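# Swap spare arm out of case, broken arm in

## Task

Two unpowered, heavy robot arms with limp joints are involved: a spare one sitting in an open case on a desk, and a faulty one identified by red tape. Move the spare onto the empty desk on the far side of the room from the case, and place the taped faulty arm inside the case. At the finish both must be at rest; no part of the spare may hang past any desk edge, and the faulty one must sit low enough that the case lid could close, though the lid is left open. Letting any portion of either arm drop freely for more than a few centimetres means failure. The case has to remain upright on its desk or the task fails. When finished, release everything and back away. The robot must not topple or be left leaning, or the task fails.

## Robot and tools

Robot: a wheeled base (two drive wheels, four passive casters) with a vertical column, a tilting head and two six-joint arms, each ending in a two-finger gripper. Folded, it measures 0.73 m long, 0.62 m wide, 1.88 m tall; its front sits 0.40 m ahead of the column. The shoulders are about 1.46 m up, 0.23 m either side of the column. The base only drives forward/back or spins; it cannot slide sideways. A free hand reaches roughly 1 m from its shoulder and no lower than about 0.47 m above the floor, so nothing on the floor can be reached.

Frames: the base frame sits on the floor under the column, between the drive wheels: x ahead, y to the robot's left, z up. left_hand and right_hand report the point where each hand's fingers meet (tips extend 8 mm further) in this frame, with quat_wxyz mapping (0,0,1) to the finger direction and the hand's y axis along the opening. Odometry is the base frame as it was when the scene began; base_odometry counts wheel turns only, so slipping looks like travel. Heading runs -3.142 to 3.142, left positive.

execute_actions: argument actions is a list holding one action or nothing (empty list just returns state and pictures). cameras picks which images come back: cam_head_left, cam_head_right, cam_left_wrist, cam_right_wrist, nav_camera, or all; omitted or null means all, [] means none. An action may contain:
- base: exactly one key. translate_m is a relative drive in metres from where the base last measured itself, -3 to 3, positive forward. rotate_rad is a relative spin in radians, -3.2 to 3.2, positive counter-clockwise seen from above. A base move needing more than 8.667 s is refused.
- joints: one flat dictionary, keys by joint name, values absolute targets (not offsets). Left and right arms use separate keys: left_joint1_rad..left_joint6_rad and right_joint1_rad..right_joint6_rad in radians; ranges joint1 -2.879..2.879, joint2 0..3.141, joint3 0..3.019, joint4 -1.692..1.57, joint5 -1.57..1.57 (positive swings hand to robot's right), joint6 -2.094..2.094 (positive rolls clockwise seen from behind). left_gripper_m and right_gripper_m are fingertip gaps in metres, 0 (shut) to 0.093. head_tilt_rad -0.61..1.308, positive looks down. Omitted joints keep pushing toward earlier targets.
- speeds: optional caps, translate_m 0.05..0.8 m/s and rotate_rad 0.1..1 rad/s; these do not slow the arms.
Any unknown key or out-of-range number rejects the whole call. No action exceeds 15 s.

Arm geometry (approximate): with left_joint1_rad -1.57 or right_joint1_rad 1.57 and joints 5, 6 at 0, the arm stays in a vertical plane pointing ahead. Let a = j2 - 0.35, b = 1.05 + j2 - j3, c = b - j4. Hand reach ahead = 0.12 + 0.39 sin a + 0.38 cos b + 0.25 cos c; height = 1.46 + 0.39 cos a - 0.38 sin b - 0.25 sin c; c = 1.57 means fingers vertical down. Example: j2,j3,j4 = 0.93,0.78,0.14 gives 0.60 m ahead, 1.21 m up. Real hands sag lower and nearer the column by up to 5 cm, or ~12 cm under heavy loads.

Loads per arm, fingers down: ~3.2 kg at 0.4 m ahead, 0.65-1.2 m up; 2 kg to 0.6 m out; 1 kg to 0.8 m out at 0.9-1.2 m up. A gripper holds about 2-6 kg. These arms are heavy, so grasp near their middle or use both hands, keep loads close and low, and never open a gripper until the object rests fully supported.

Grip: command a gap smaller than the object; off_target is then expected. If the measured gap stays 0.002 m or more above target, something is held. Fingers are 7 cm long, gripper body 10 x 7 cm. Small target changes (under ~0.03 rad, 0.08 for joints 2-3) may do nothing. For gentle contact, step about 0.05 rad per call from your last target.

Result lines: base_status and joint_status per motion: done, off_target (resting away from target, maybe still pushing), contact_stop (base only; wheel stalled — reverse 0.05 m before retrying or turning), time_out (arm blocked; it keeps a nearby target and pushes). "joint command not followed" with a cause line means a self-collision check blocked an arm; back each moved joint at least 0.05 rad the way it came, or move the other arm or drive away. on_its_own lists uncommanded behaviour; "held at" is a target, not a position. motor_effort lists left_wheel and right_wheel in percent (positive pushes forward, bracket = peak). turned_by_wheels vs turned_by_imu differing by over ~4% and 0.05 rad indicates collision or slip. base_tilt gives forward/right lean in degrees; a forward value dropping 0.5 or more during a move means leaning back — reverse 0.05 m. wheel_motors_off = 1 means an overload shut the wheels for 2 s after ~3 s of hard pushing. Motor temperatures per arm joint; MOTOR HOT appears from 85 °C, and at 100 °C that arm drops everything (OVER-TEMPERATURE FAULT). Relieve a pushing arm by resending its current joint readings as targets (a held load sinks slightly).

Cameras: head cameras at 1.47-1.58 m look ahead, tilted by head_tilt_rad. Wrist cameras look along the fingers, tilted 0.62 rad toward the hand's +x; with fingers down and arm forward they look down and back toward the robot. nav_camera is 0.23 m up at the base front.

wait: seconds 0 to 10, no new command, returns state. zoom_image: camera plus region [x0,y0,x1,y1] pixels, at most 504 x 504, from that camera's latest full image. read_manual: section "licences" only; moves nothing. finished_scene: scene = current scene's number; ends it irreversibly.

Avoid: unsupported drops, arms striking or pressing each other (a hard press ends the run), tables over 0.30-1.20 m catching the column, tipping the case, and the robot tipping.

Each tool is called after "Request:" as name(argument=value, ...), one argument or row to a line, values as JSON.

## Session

Request:
execute_actions(
  actions=[],
)

Scene clock: 0.00 s.
Motor temperatures (°C, as the motors report them): left_arm=[21 27 20 22 26 20] | right_arm=[20 26 25 21 20 21]
base_odometry: x=+0.000 y=+0.000 heading=+0.000 (m, m, rad; odometry frame)
turned_by_wheels: +0.000 (rad since the last result)
turned_by_imu: +0.000 (rad since the last result)
base_tilt: forward=+0.2 right=-0.6 (deg)
base_status: not commanded
joint_positions: head_tilt_rad=+0.892 left_joint1_rad=-1.563 left_joint2_rad=+0.884 left_joint3_rad=+0.391 left_joint4_rad=-0.967 left_joint5_rad=-0.012 left_joint6_rad=+0.056 left_gripper_m=+0.094 right_joint1_rad=+1.577 right_joint2_rad=+0.853 right_joint3_rad=+0.404 right_joint4_rad=-0.946 right_joint5_rad=+0.052 right_joint6_rad=+0.002 right_gripper_m=+0.095
joint_status: not commanded
wheel_motors_off: 0
motor_effort: left_wheel=+0 right_wheel=+2 (%)
left_hand: x=+0.1348 y=+0.2282 z=+1.2592 quat_wxyz=(+0.451, -0.024, -0.892, +0.005) (m; base frame)
right_hand: x=+0.1513 y=-0.2329 z=+1.2537 quat_wxyz=(+0.422, +0.012, -0.906, +0.022) (m; base frame)
pictures: cam_head_left, cam_head_right, cam_left_wrist, cam_right_wrist, nav_camera
Images, in order (width x height): cam_head_left 672x504, cam_head_right 672x504, cam_left_wrist 672x504, cam_right_wrist 672x504, nav_camera 672x504.

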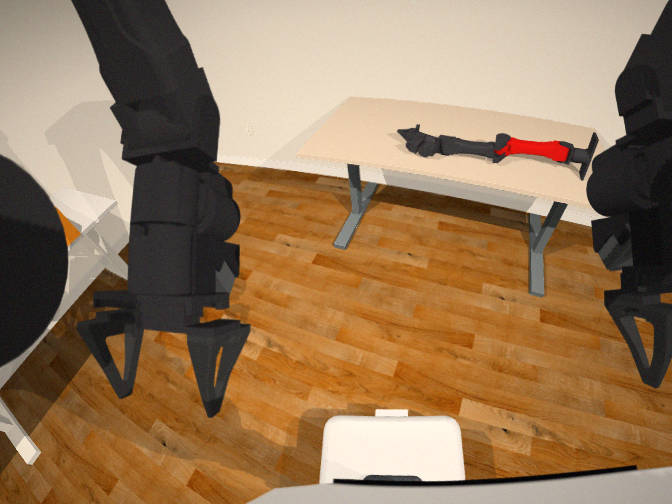

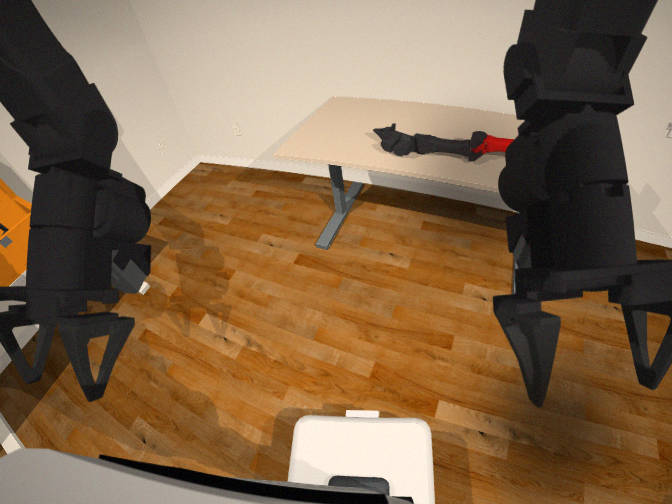

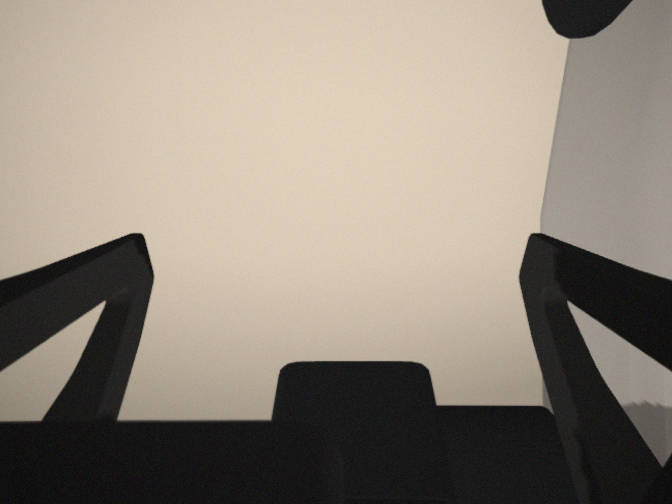

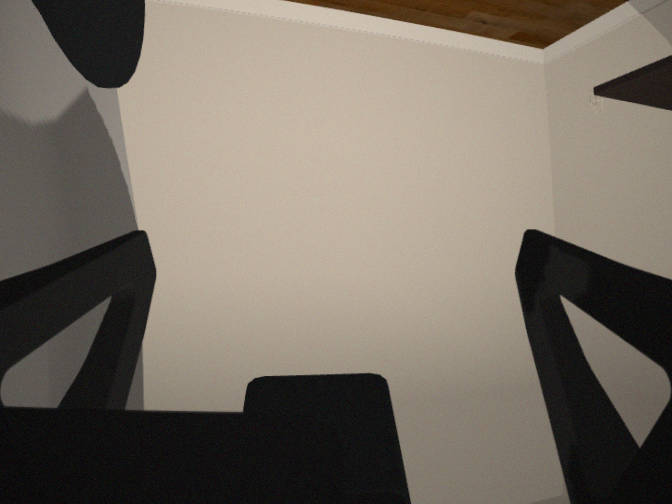

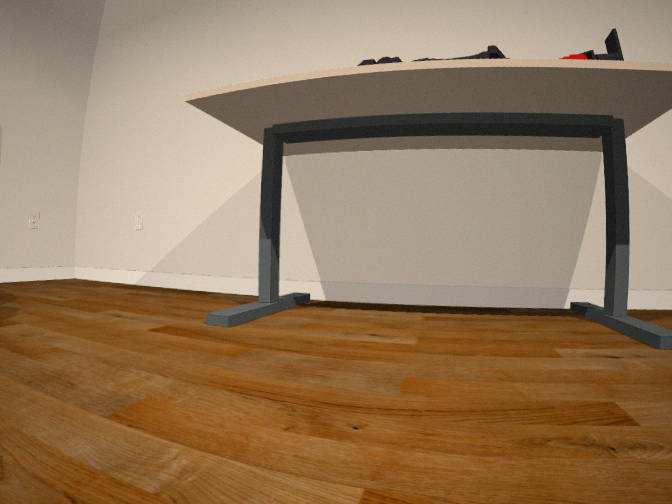

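Request:
execute_actions(
  actions=[
    {"base":{"rotate_rad":1.1},"joints":{"head_tilt_rad":0.6,"left_joint6_rad":-1.57,"right_joint6_rad":1.57}},
  ],
  cameras=["cam_head_left","nav_camera"],
)

Request:
execute_actions(
  actions=[
    {"base":{"rotate_rad":1.6}},
  ],
  cameras=["cam_head_left","nav_camera"],
)

Request:
execute_actions(
  actions=[
    {"base":{"rotate_rad":1.6}},
  ],
  cameras=["cam_head_left","nav_camera"],
)

Scene clock: 7.10 s.
Motor temperatures (°C, as the motors report them): left_arm=[21 27 20 22 25 20] | right_arm=[20 26 25 21 20 21]
base_odometry: x=+0.000 y=+0.000 heading=+1.099 (m, m, rad; odometry frame)
turned_by_wheels: +1.099 (rad since the last result)
turned_by_imu: +1.093 (rad since the last result)
base_tilt: forward=+0.2 right=-0.5 (deg)
base_status: done
joint_positions: head_tilt_rad=+0.618 left_joint1_rad=-1.563 left_joint2_rad=+0.884 left_joint3_rad=+0.391 left_joint4_rad=-0.967 left_joint5_rad=-0.012 left_joint6_rad=-1.556 left_gripper_m=+0.094 right_joint1_rad=+1.577 right_joint2_rad=+0.853 right_joint3_rad=+0.404 right_joint4_rad=-0.946 right_joint5_rad=+0.052 right_joint6_rad=+1.558 right_gripper_m=+0.095
joint_status: all done
wheel_motors_off: 0
motor_effort: left_wheel=-5(36) right_wheel=+5(38) (%)
left_hand: x=+0.1348 y=+0.2282 z=+1.2592 quat_wxyz=(+0.316, +0.627, -0.635, -0.322) (m; base frame)
right_hand: x=+0.1513 y=-0.2329 z=+1.2537 quat_wxyz=(+0.285, -0.627, -0.654, +0.312) (m; base frame)
pictures: cam_head_left, nav_camera
Images, in order (width x height): cam_head_left 672x504, nav_camera 672x504.

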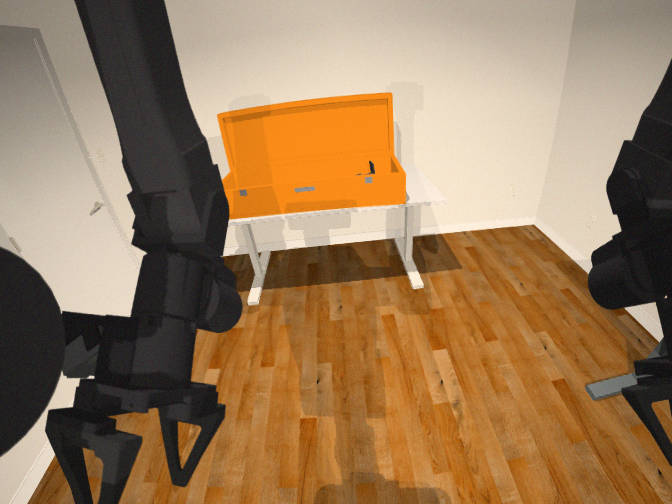

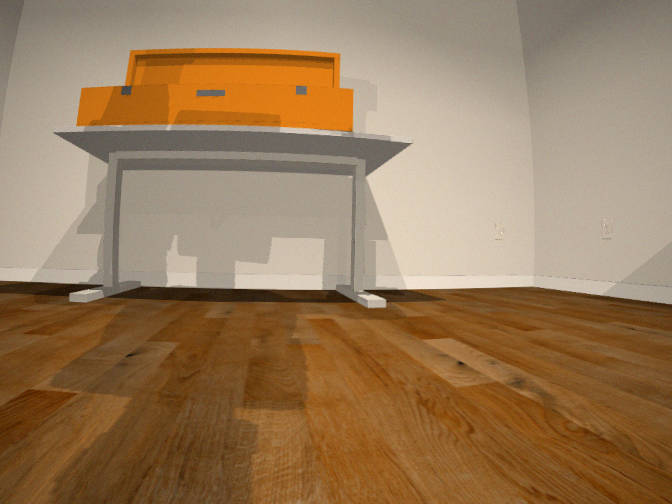

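Scene clock: 10.27 s.
Motor temperatures (°C, as the motors report them): left_arm=[21 27 20 22 25 20] | right_arm=[20 26 25 21 20 21]
base_odometry: x=+0.000 y=+0.000 heading=+2.698 (m, m, rad; odometry frame)
turned_by_wheels: +1.599 (rad since the last result)
turned_by_imu: +1.592 (rad since the last result)
base_tilt: forward=+0.2 right=-0.7 (deg)
base_status: done
joint_positions: head_tilt_rad=+0.618 left_joint1_rad=-1.563 left_joint2_rad=+0.884 left_joint3_rad=+0.391 left_joint4_rad=-0.967 left_joint5_rad=-0.012 left_joint6_rad=-1.556 left_gripper_m=+0.094 right_joint1_rad=+1.577 right_joint2_rad=+0.853 right_joint3_rad=+0.404 right_joint4_rad=-0.946 right_joint5_rad=+0.052 right_joint6_rad=+1.558 right_gripper_m=+0.095
joint_status: not commanded
wheel_motors_off: 0
motor_effort: left_wheel=-5(32) right_wheel=+5(26) (%)
left_hand: x=+0.1348 y=+0.2282 z=+1.2592 quat_wxyz=(+0.316, +0.627, -0.635, -0.322) (m; base frame)
right_hand: x=+0.1513 y=-0.2329 z=+1.2537 quat_wxyz=(+0.285, -0.627, -0.654, +0.312) (m; base frame)
pictures: cam_head_left, nav_camera
Images, in order (width x height): cam_head_left 672x504, nav_camera 672x504.

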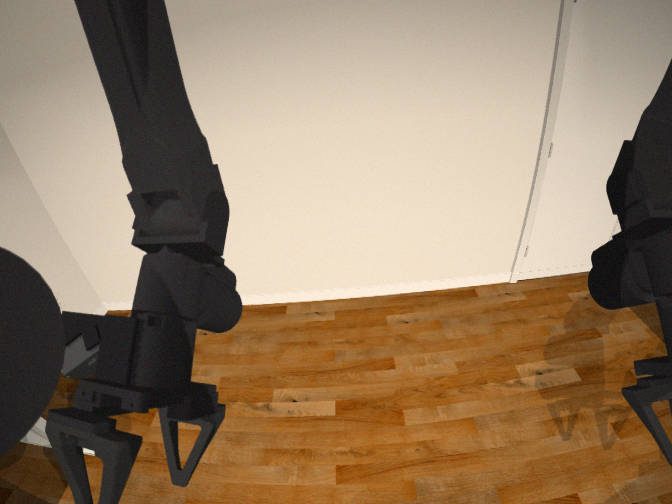

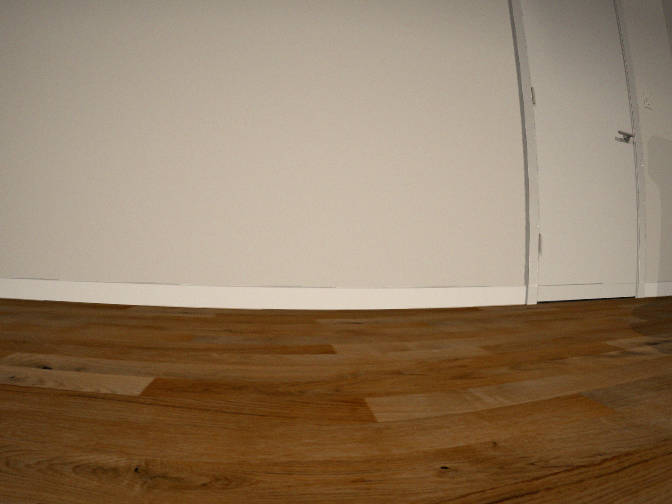

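Scene clock: 13.43 s.
Motor temperatures (°C, as the motors report them): left_arm=[21 27 20 22 25 20] | right_arm=[20 26 25 21 20 21]
base_odometry: x=+0.000 y=+0.000 heading=-1.986 (m, m, rad; odometry frame)
turned_by_wheels: +1.599 (rad since the last result)
turned_by_imu: +1.592 (rad since the last result)
base_tilt: forward=+0.2 right=-0.6 (deg)
base_status: done
joint_positions: head_tilt_rad=+0.618 left_joint1_rad=-1.563 left_joint2_rad=+0.884 left_joint3_rad=+0.391 left_joint4_rad=-0.967 left_joint5_rad=-0.012 left_joint6_rad=-1.556 left_gripper_m=+0.094 right_joint1_rad=+1.577 right_joint2_rad=+0.853 right_joint3_rad=+0.404 right_joint4_rad=-0.946 right_joint5_rad=+0.052 right_joint6_rad=+1.558 right_gripper_m=+0.095
joint_status: not commanded
wheel_motors_off: 0
motor_effort: left_wheel=-5(31) right_wheel=+4(26) (%)
left_hand: x=+0.1348 y=+0.2282 z=+1.2592 quat_wxyz=(+0.316, +0.627, -0.635, -0.322) (m; base frame)
right_hand: x=+0.1513 y=-0.2329 z=+1.2537 quat_wxyz=(+0.285, -0.627, -0.654, +0.312) (m; base frame)
pictures: cam_head_left, nav_camera
Images, in order (width x height): cam_head_left 672x504, nav_camera 672x504.

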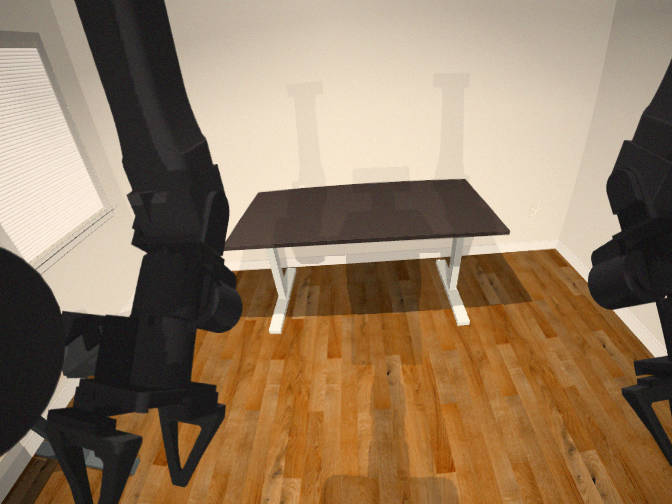

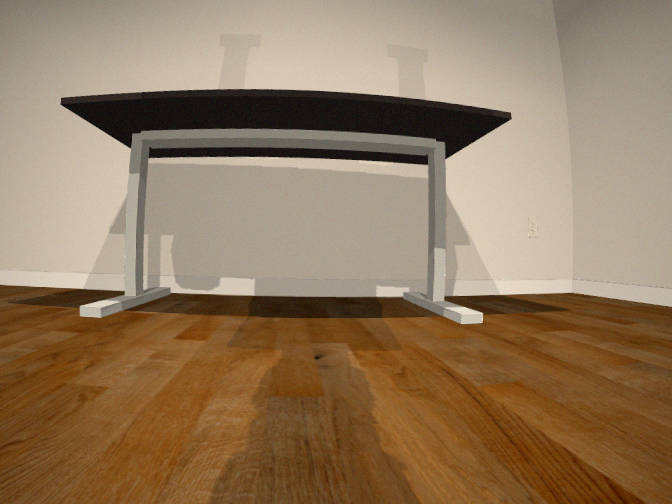

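Request:
execute_actions(
  actions=[
    {"base":{"rotate_rad":-2.76},"joints":{"head_tilt_rad":0.8,"left_joint2_rad":0.75,"left_joint3_rad":0.75,"left_joint4_rad":-0.5,"right_joint2_rad":0.75,"right_joint3_rad":0.75,"right_joint4_rad":-0.5,"left_joint1_rad":-1.72,"right_joint1_rad":1.66}},
  ],
  cameras=[],
)

Request:
execute_actions(
  actions=[
    {"base":{"translate_m":0.96}},
  ],
  cameras=[],
)

Request:
execute_actions(
  actions=[
    {"base":{"rotate_rad":-0.35}},
  ],
  cameras=["cam_head_left","nav_camera"],
)

Scene clock: 31.03 s.
Motor temperatures (°C, as the motors report them): left_arm=[21 27 20 22 25 20] | right_arm=[20 26 25 21 19 21]
base_odometry: x=+0.000 y=+0.000 heading=+1.538 (m, m, rad; odometry frame)
turned_by_wheels: -2.759 (rad since the last result)
turned_by_imu: -2.739 (rad since the last result)
base_tilt: forward=+0.2 right=-0.6 (deg)
base_status: done
joint_positions: head_tilt_rad=+0.802 left_joint1_rad=-1.715 left_joint2_rad=+0.750 left_joint3_rad=+0.750 left_joint4_rad=-0.503 left_joint5_rad=-0.012 left_joint6_rad=-1.557 left_gripper_m=+0.094 right_joint1_rad=+1.663 right_joint2_rad=+0.760 right_joint3_rad=+0.753 right_joint4_rad=-0.509 right_joint5_rad=+0.052 right_joint6_rad=+1.559 right_gripper_m=+0.095
joint_status: all done
wheel_motors_off: 0
motor_effort: left_wheel=+5(40) right_wheel=-4(25) (%)
left_hand: x=+0.4694 y=+0.1709 z=+1.2368 quat_wxyz=(+0.032, +0.675, -0.735, +0.048) (m; base frame)
right_hand: x=+0.4687 y=-0.1984 z=+1.2313 quat_wxyz=(+0.007, -0.686, -0.727, -0.013) (m; base frame)
pictures: none
No camera images: the call's "cameras" was empty. Leave "cameras" out to get every camera's image.

Scene clock: 34.30 s.
Motor temperatures (°C, as the motors report them): left_arm=[21 27 20 22 25 20] | right_arm=[20 26 25 21 19 21]
base_odometry: x=+0.032 y=+0.960 heading=+1.538 (m, m, rad; odometry frame)
turned_by_wheels: +0.000 (rad since the last result)
turned_by_imu: +0.001 (rad since the last result)
base_tilt: forward=+0.1 right=-0.6 (deg)
base_status: done
joint_positions: head_tilt_rad=+0.803 left_joint1_rad=-1.715 left_joint2_rad=+0.750 left_joint3_rad=+0.745 left_joint4_rad=-0.503 left_joint5_rad=-0.012 left_joint6_rad=-1.557 left_gripper_m=+0.094 right_joint1_rad=+1.663 right_joint2_rad=+0.759 right_joint3_rad=+0.748 right_joint4_rad=-0.508 right_joint5_rad=+0.052 right_joint6_rad=+1.559 right_gripper_m=+0.095
joint_status: not commanded
wheel_motors_off: 0
motor_effort: left_wheel=+0(60) right_wheel=+0(44) (%)
left_hand: x=+0.4666 y=+0.1710 z=+1.2357 quat_wxyz=(+0.034, +0.675, -0.735, +0.046) (m; base frame)
right_hand: x=+0.4662 y=-0.1985 z=+1.2308 quat_wxyz=(+0.008, -0.686, -0.727, -0.012) (m; base frame)
pictures: none
No camera images: the call's "cameras" was empty. Leave "cameras" out to get every camera's image.

Scene clock: 35.97 s.
Motor temperatures (°C, as the motors report them): left_arm=[21 27 20 22 25 20] | right_arm=[20 26 25 21 19 21]
base_odometry: x=+0.032 y=+0.960 heading=+1.189 (m, m, rad; odometry frame)
turned_by_wheels: -0.349 (rad since the last result)
turned_by_imu: -0.344 (rad since the last result)
base_tilt: forward=+0.2 right=-0.6 (deg)
base_status: done
joint_positions: head_tilt_rad=+0.803 left_joint1_rad=-1.715 left_joint2_rad=+0.750 left_joint3_rad=+0.745 left_joint4_rad=-0.503 left_joint5_rad=-0.012 left_joint6_rad=-1.557 left_gripper_m=+0.094 right_joint1_rad=+1.663 right_joint2_rad=+0.759 right_joint3_rad=+0.748 right_joint4_rad=-0.508 right_joint5_rad=+0.052 right_joint6_rad=+1.559 right_gripper_m=+0.095
joint_status: not commanded
wheel_motors_off: 0
motor_effort: left_wheel=+4(42) right_wheel=-3(41) (%)
left_hand: x=+0.4666 y=+0.1710 z=+1.2357 quat_wxyz=(+0.034, +0.675, -0.735, +0.046) (m; base frame)
right_hand: x=+0.4662 y=-0.1985 z=+1.2308 quat_wxyz=(+0.008, -0.686, -0.727, -0.012) (m; base frame)
pictures: cam_head_left, nav_camera
Images, in order (width x height): cam_head_left 672x504, nav_camera 672x504.

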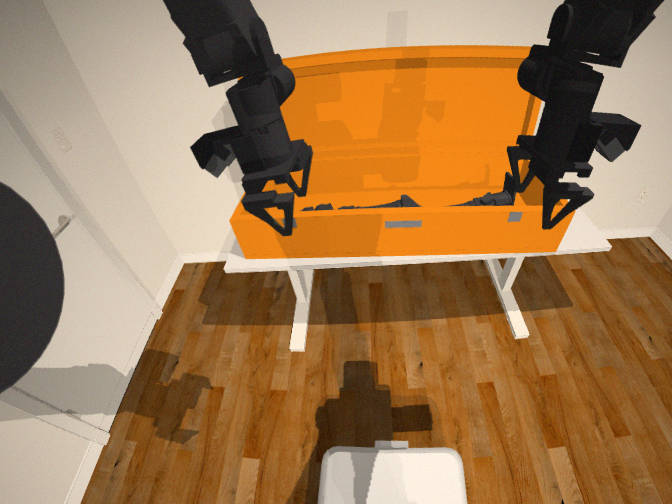

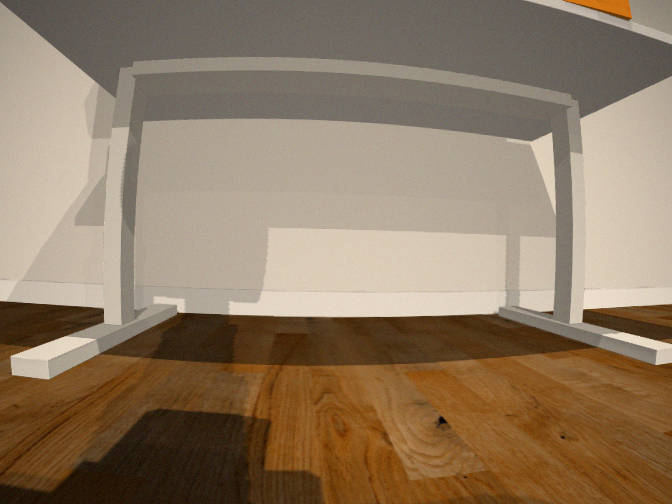

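Request:
execute_actions(
  actions=[
    {"base":{"translate_m":0.45},"speeds":{"translate_m":0.4},"joints":{"head_tilt_rad":1.2,"left_joint2_rad":0.9,"left_joint3_rad":0.75,"left_joint4_rad":-0.35,"right_joint2_rad":0.9,"right_joint3_rad":0.75,"right_joint4_rad":-0.35}},
  ],
  cameras=["cam_head_left","cam_head_right"],
)

Scene clock: 42.83 s.
Motor temperatures (°C, as the motors report them): left_arm=[21 27 20 22 25 20] | right_arm=[20 26 25 21 19 21]
base_odometry: x=+0.199 y=+1.377 heading=+1.189 (m, m, rad; odometry frame)
turned_by_wheels: +0.000 (rad since the last result)
turned_by_imu: +0.002 (rad since the last result)
base_tilt: forward=+0.2 right=-0.6 (deg)
base_status: done
joint_positions: head_tilt_rad=+1.199 left_joint1_rad=-1.715 left_joint2_rad=+0.910 left_joint3_rad=+0.742 left_joint4_rad=-0.357 left_joint5_rad=-0.012 left_joint6_rad=-1.557 left_gripper_m=+0.094 right_joint1_rad=+1.663 right_joint2_rad=+0.903 right_joint3_rad=+0.743 right_joint4_rad=-0.362 right_joint5_rad=+0.052 right_joint6_rad=+1.559 right_gripper_m=+0.095
joint_status: all done
wheel_motors_off: 0
motor_effort: left_wheel=+0(57) right_wheel=+0(42) (%)
left_hand: x=+0.4601 y=+0.1647 z=+1.1813 quat_wxyz=(+0.040, +0.675, -0.736, +0.040) (m; base frame)
right_hand: x=+0.4628 y=-0.1947 z=+1.1810 quat_wxyz=(+0.009, -0.686, -0.727, -0.011) (m; base frame)
pictures: cam_head_left, cam_head_right
Images, in order (width x height): cam_head_left 672x504, cam_head_right 672x504.

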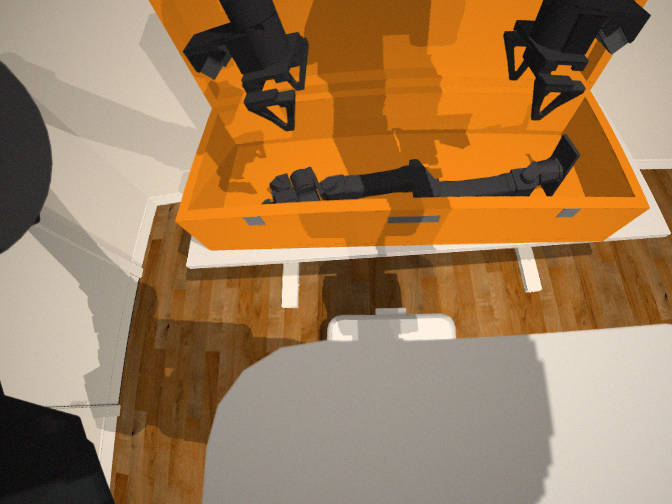

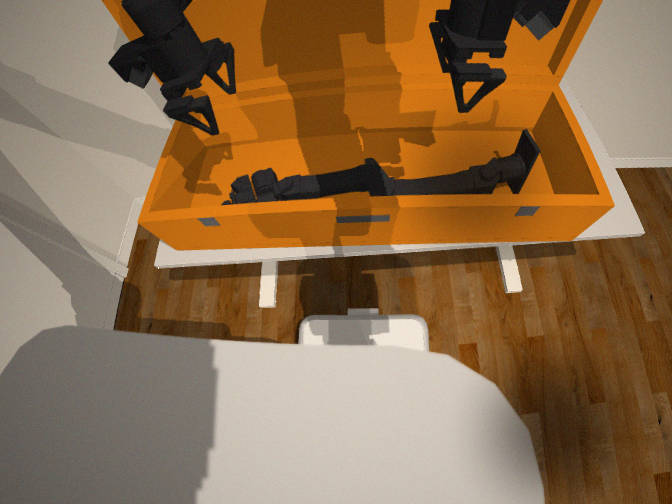

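Request:
execute_actions(
  actions=[
    {"base":{"translate_m":0.16},"speeds":{"translate_m":0.2},"joints":{"left_joint2_rad":1.3,"left_joint3_rad":0.9,"left_joint4_rad":-0.1,"right_joint2_rad":1.3,"right_joint3_rad":0.9,"right_joint4_rad":-0.1}},
  ],
)

Scene clock: 50.23 s.
Motor temperatures (°C, as the motors report them): left_arm=[21 27 20 22 25 20] | right_arm=[20 26 25 21 19 21]
base_odometry: x=+0.259 y=+1.526 heading=+1.189 (m, m, rad; odometry frame)
turned_by_wheels: +0.000 (rad since the last result)
turned_by_imu: +0.002 (rad since the last result)
base_tilt: forward=+0.1 right=-0.6 (deg)
base_status: done
joint_positions: head_tilt_rad=+1.199 left_joint1_rad=-1.715 left_joint2_rad=+1.310 left_joint3_rad=+0.901 left_joint4_rad=-0.099 left_joint5_rad=-0.012 left_joint6_rad=-1.557 left_gripper_m=+0.094 right_joint1_rad=+1.663 right_joint2_rad=+1.312 right_joint3_rad=+0.900 right_joint4_rad=-0.107 right_joint5_rad=+0.052 right_joint6_rad=+1.559 right_gripper_m=+0.095
joint_status: all done
wheel_motors_off: 0
motor_effort: left_wheel=+0(41) right_wheel=+0(33) (%)
left_hand: x=+0.4848 y=+0.1471 z=+1.0551 quat_wxyz=(+0.034, +0.675, -0.735, +0.046) (m; base frame)
right_hand: x=+0.4834 y=-0.1834 z=+1.0511 quat_wxyz=(+0.008, -0.687, -0.727, -0.012) (m; base frame)
pictures: cam_head_left, cam_head_right, cam_left_wrist, cam_right_wrist, nav_camera
Images, in order (width x height): cam_head_left 672x504, cam_head_right 672x504, cam_left_wrist 672x504, cam_right_wrist 672x504, nav_camera 672x504.

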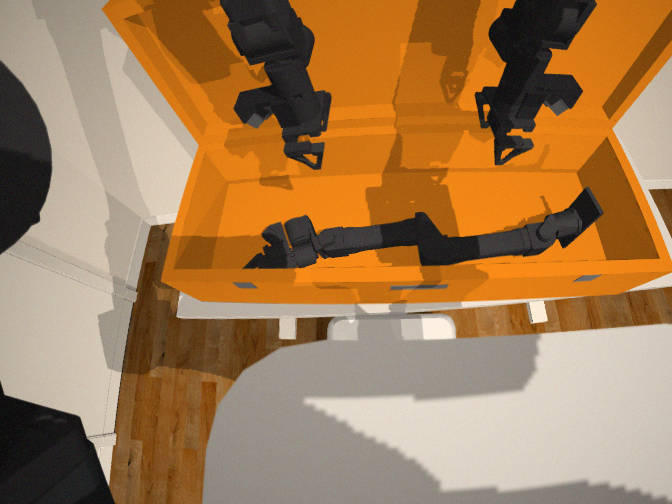

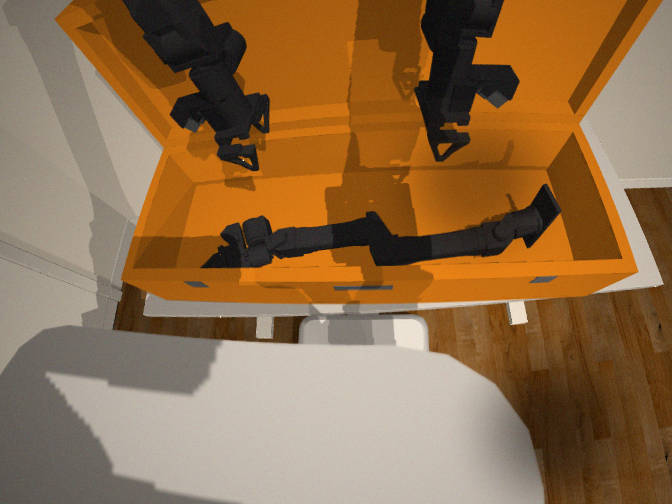

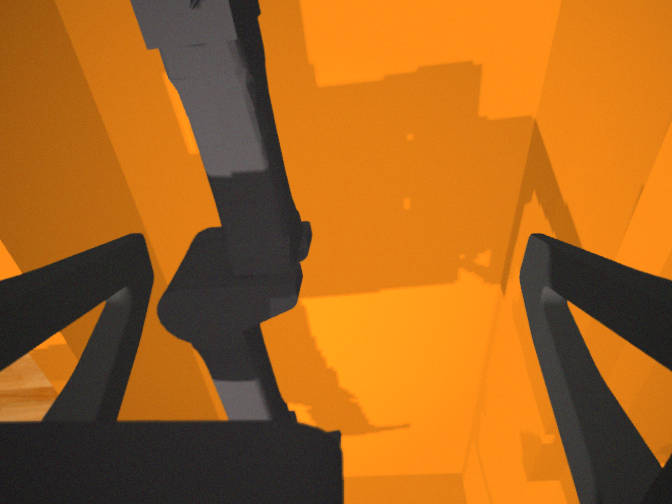

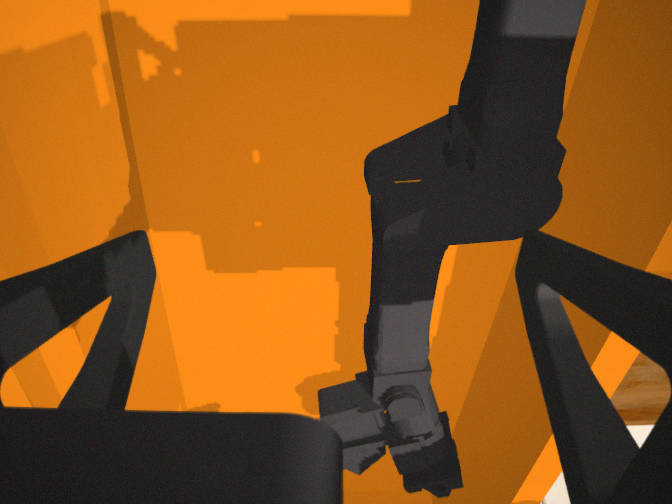

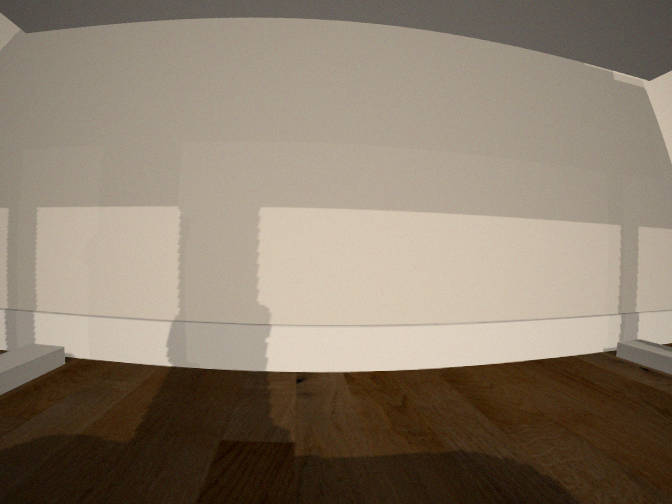

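Request:
execute_actions(
  actions=[
    {"joints":{"left_joint1_rad":-1.75,"right_joint1_rad":1.62,"left_joint2_rad":1.66,"left_joint3_rad":1.08,"left_joint4_rad":0.1,"right_joint2_rad":1.66,"right_joint3_rad":1.08,"right_joint4_rad":0.1,"right_joint5_rad":0}},
  ],
  cameras=["cam_head_left","cam_left_wrist","cam_right_wrist"],
)

Scene clock: 59.20 s.
Motor temperatures (°C, as the motors report them): left_arm=[21 28 20 22 24 20] | right_arm=[20 27 25 21 19 21]
base_odometry: x=+0.259 y=+1.526 heading=+1.189 (m, m, rad; odometry frame)
turned_by_wheels: +0.000 (rad since the last result)
turned_by_imu: +0.002 (rad since the last result)
base_tilt: forward=+0.2 right=-0.6 (deg)
base_status: not commanded
joint_positions: head_tilt_rad=+1.199 left_joint1_rad=-1.742 left_joint2_rad=+1.672 left_joint3_rad=+1.078 left_joint4_rad=+0.099 left_joint5_rad=-0.012 left_joint6_rad=-1.557 left_gripper_m=+0.094 right_joint1_rad=+1.622 right_joint2_rad=+1.679 right_joint3_rad=+1.078 right_joint4_rad=+0.098 right_joint5_rad=+0.004 right_joint6_rad=+1.560 right_gripper_m=+0.095
joint_status: all done
wheel_motors_off: 0
motor_effort: left_wheel=+0(3) right_wheel=-1(3) (%)
left_hand: x=+0.4728 y=+0.1138 z=+0.9308 quat_wxyz=(+0.038, +0.670, -0.739, +0.059) (m; base frame)
right_hand: x=+0.4728 y=-0.1920 z=+0.9210 quat_wxyz=(+0.007, -0.694, -0.720, -0.022) (m; base frame)
pictures: cam_head_left, cam_left_wrist, cam_right_wrist
Images, in order (width x height): cam_head_left 672x504, cam_left_wrist 672x504, cam_right_wrist 672x504.

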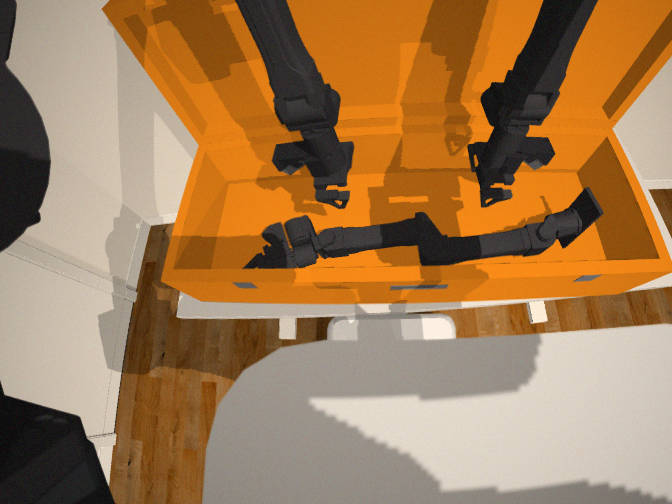

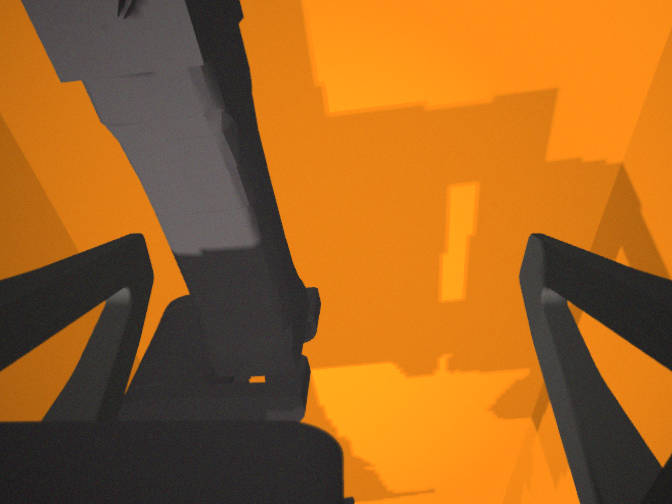

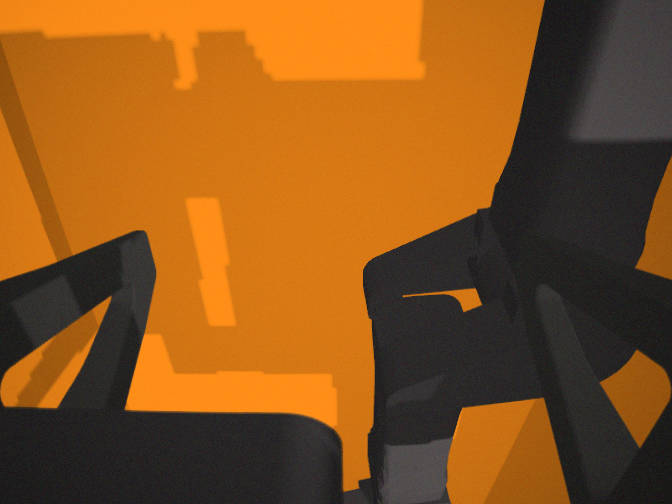

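Request:
execute_actions(
  actions=[
    {"base":{"translate_m":0.05},"speeds":{"translate_m":0.1},"joints":{"left_joint6_rad":-1.85,"right_joint6_rad":1.40,"left_joint2_rad":1.72,"left_joint3_rad":1.22,"left_joint4_rad":0.0,"right_joint2_rad":1.76,"right_joint3_rad":1.10,"right_joint4_rad":0.17}},
  ],
  cameras=["cam_head_left","cam_left_wrist","cam_right_wrist"],
)

Scene clock: 69.10 s.
Motor temperatures (°C, as the motors report them): left_arm=[21 28 20 22 24 20] | right_arm=[20 27 25 21 19 21]
base_odometry: x=+0.278 y=+1.572 heading=+1.189 (m, m, rad; odometry frame)
turned_by_wheels: +0.000 (rad since the last result)
turned_by_imu: +0.002 (rad since the last result)
base_tilt: forward=+0.3 right=-0.6 (deg)
base_status: done
joint_positions: head_tilt_rad=+1.199 left_joint1_rad=-1.742 left_joint2_rad=+1.720 left_joint3_rad=+1.223 left_joint4_rad=+0.005 left_joint5_rad=-0.012 left_joint6_rad=-1.835 left_gripper_m=+0.094 right_joint1_rad=+1.622 right_joint2_rad=+1.750 right_joint3_rad=+1.103 right_joint4_rad=+0.160 right_joint5_rad=+0.004 right_joint6_rad=+1.410 right_gripper_m=+0.095
joint_status: all done
wheel_motors_off: 0
motor_effort: left_wheel=+0(39) right_wheel=+0(32) (%)
left_hand: x=+0.5143 y=+0.1074 z=+0.9126 quat_wxyz=(+0.045, +0.766, -0.639, +0.055) (m; base frame)
right_hand: x=+0.4650 y=-0.1910 z=+0.8960 quat_wxyz=(-0.001, -0.638, -0.769, -0.028) (m; base frame)
pictures: cam_head_left, cam_left_wrist, cam_right_wrist
Images, in order (width x height): cam_head_left 672x504, cam_left_wrist 672x504, cam_right_wrist 672x504.

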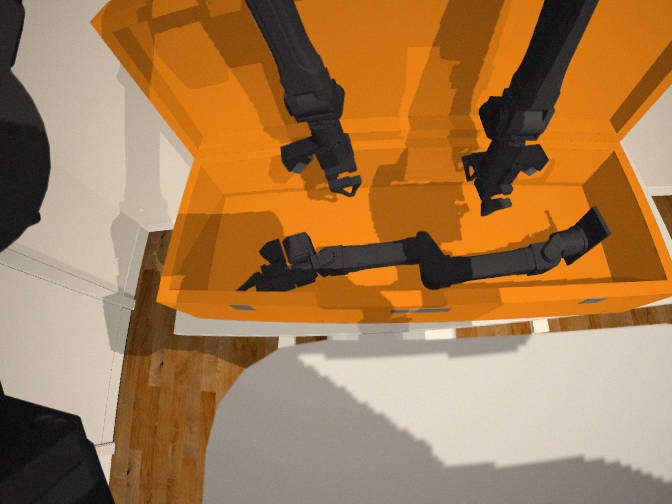

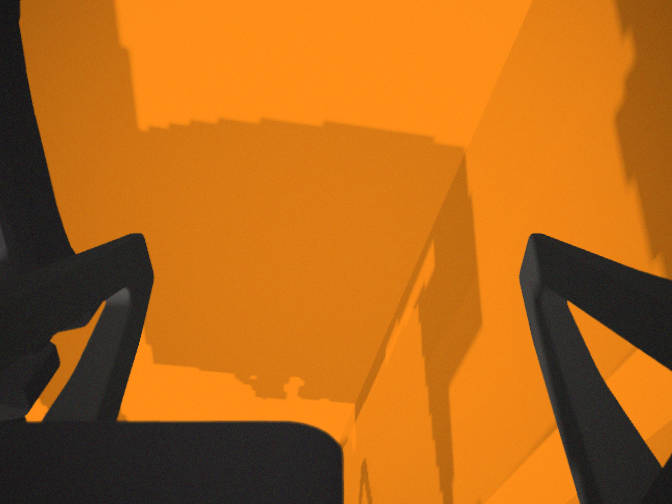

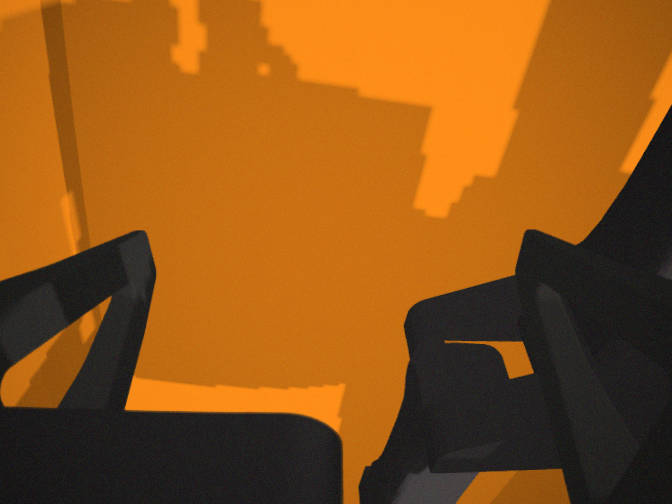

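Request:
execute_actions(
  actions=[
    {"base":{"translate_m":0.03},"speeds":{"translate_m":0.1},"joints":{"left_joint6_rad":-1.72,"left_joint2_rad":1.76,"left_joint3_rad":1.05,"left_joint4_rad":0.15,"right_joint2_rad":1.76,"right_joint3_rad":1.04,"right_joint4_rad":0.17,"right_joint1_rad":1.60}},
  ],
  cameras=["cam_head_left","cam_left_wrist","cam_right_wrist"],
)

Scene clock: 78.40 s.
Motor temperatures (°C, as the motors report them): left_arm=[21 28 20 22 24 20] | right_arm=[20 27 25 21 19 21]
base_odometry: x=+0.289 y=+1.600 heading=+1.189 (m, m, rad; odometry frame)
turned_by_wheels: +0.000 (rad since the last result)
turned_by_imu: +0.002 (rad since the last result)
base_tilt: forward=+0.2 right=-0.7 (deg)
base_status: done
joint_positions: head_tilt_rad=+1.199 left_joint1_rad=-1.742 left_joint2_rad=+1.755 left_joint3_rad=+1.048 left_joint4_rad=+0.141 left_joint5_rad=-0.012 left_joint6_rad=-1.732 left_gripper_m=+0.094 right_joint1_rad=+1.607 right_joint2_rad=+1.751 right_joint3_rad=+1.042 right_joint4_rad=+0.160 right_joint5_rad=+0.003 right_joint6_rad=+1.410 right_gripper_m=+0.095
joint_status: all done
wheel_motors_off: 0
motor_effort: left_wheel=+0(36) right_wheel=+0(33) (%)
left_hand: x=+0.4190 y=+0.1146 z=+0.9052 quat_wxyz=(+0.065, +0.730, -0.679, +0.028) (m; base frame)
right_hand: x=+0.4264 y=-0.2021 z=+0.8988 quat_wxyz=(+0.019, -0.641, -0.767, -0.002) (m; base frame)
pictures: cam_head_left, cam_left_wrist, cam_right_wrist
Images, in order (width x height): cam_head_left 672x504, cam_left_wrist 672x504, cam_right_wrist 672x504.

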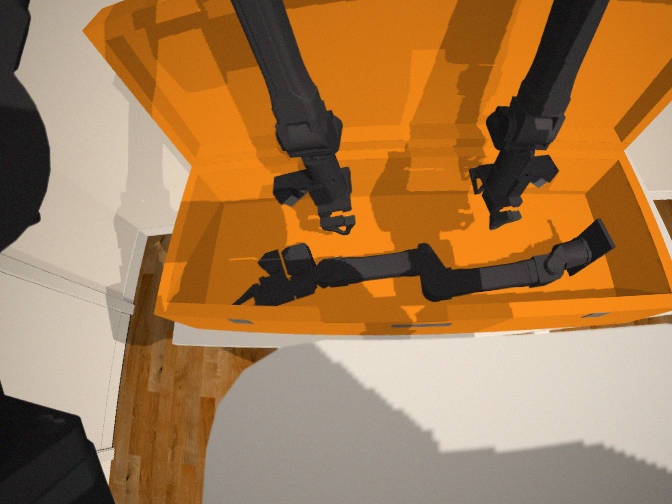

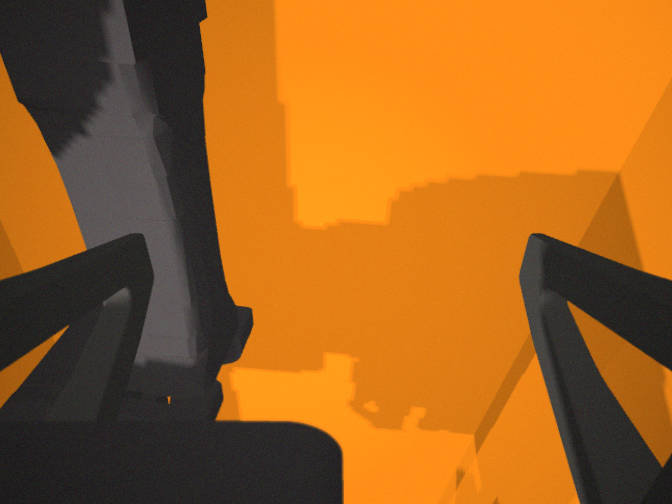

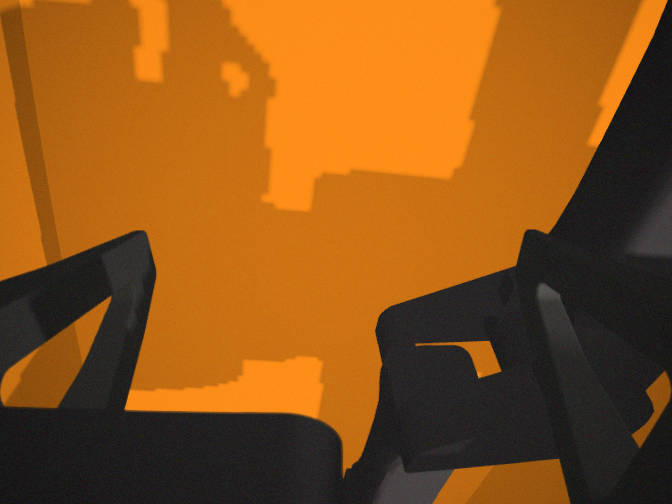

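Request:
execute_actions(
  actions=[
    {"base":{"translate_m":0.07},"speeds":{"translate_m":0.07},"joints":{"left_joint2_rad":1.80,"left_joint3_rad":1.06,"left_joint4_rad":0.18,"right_joint2_rad":1.80,"right_joint3_rad":1.04,"right_joint4_rad":0.2,"right_joint1_rad":1.52,"head_tilt_rad":1.3}},
  ],
  cameras=["cam_head_left","cam_left_wrist","cam_right_wrist"],
)

Scene clock: 83.70 s.
Motor temperatures (°C, as the motors report them): left_arm=[21 28 20 22 24 20] | right_arm=[20 27 25 21 19 21]
base_odometry: x=+0.315 y=+1.665 heading=+1.189 (m, m, rad; odometry frame)
turned_by_wheels: +0.000 (rad since the last result)
turned_by_imu: +0.002 (rad since the last result)
base_tilt: forward=+0.2 right=-0.6 (deg)
base_status: done
joint_positions: head_tilt_rad=+1.297 left_joint1_rad=-1.742 left_joint2_rad=+1.791 left_joint3_rad=+1.065 left_joint4_rad=+0.174 left_joint5_rad=-0.012 left_joint6_rad=-1.732 left_gripper_m=+0.094 right_joint1_rad=+1.510 right_joint2_rad=+1.787 right_joint3_rad=+1.044 right_joint4_rad=+0.188 right_joint5_rad=+0.001 right_joint6_rad=+1.410 right_gripper_m=+0.095
joint_status: all done
wheel_motors_off: 0
motor_effort: left_wheel=+0(42) right_wheel=+0(33) (%)
left_hand: x=+0.4167 y=+0.1129 z=+0.8927 quat_wxyz=(+0.061, +0.731, -0.679, +0.033) (m; base frame)
right_hand: x=+0.4141 y=-0.2658 z=+0.8886 quat_wxyz=(-0.005, -0.660, -0.751, +0.030) (m; base frame)
pictures: cam_head_left, cam_left_wrist, cam_right_wrist
Images, in order (width x height): cam_head_left 672x504, cam_left_wrist 672x504, cam_right_wrist 672x504.

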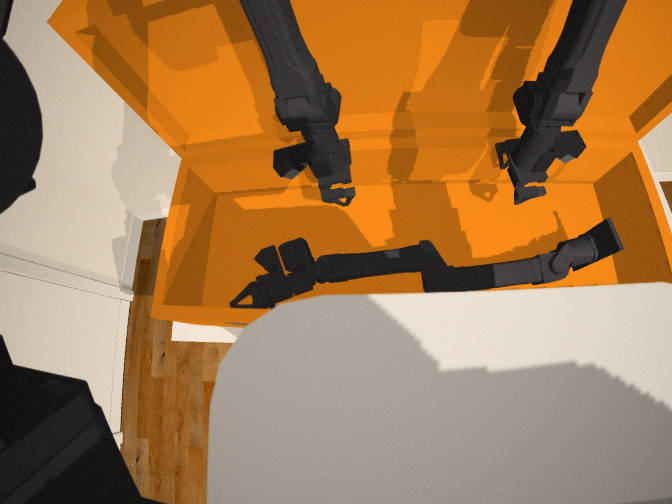

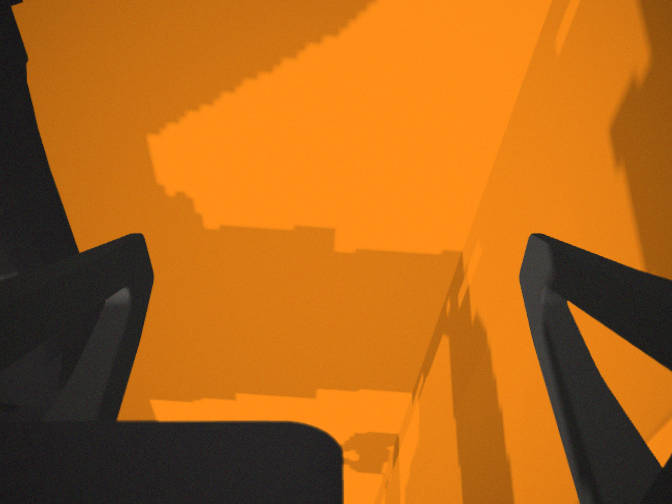

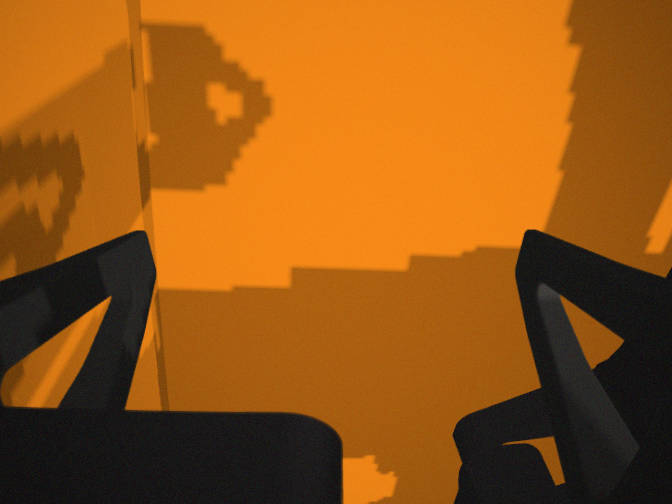

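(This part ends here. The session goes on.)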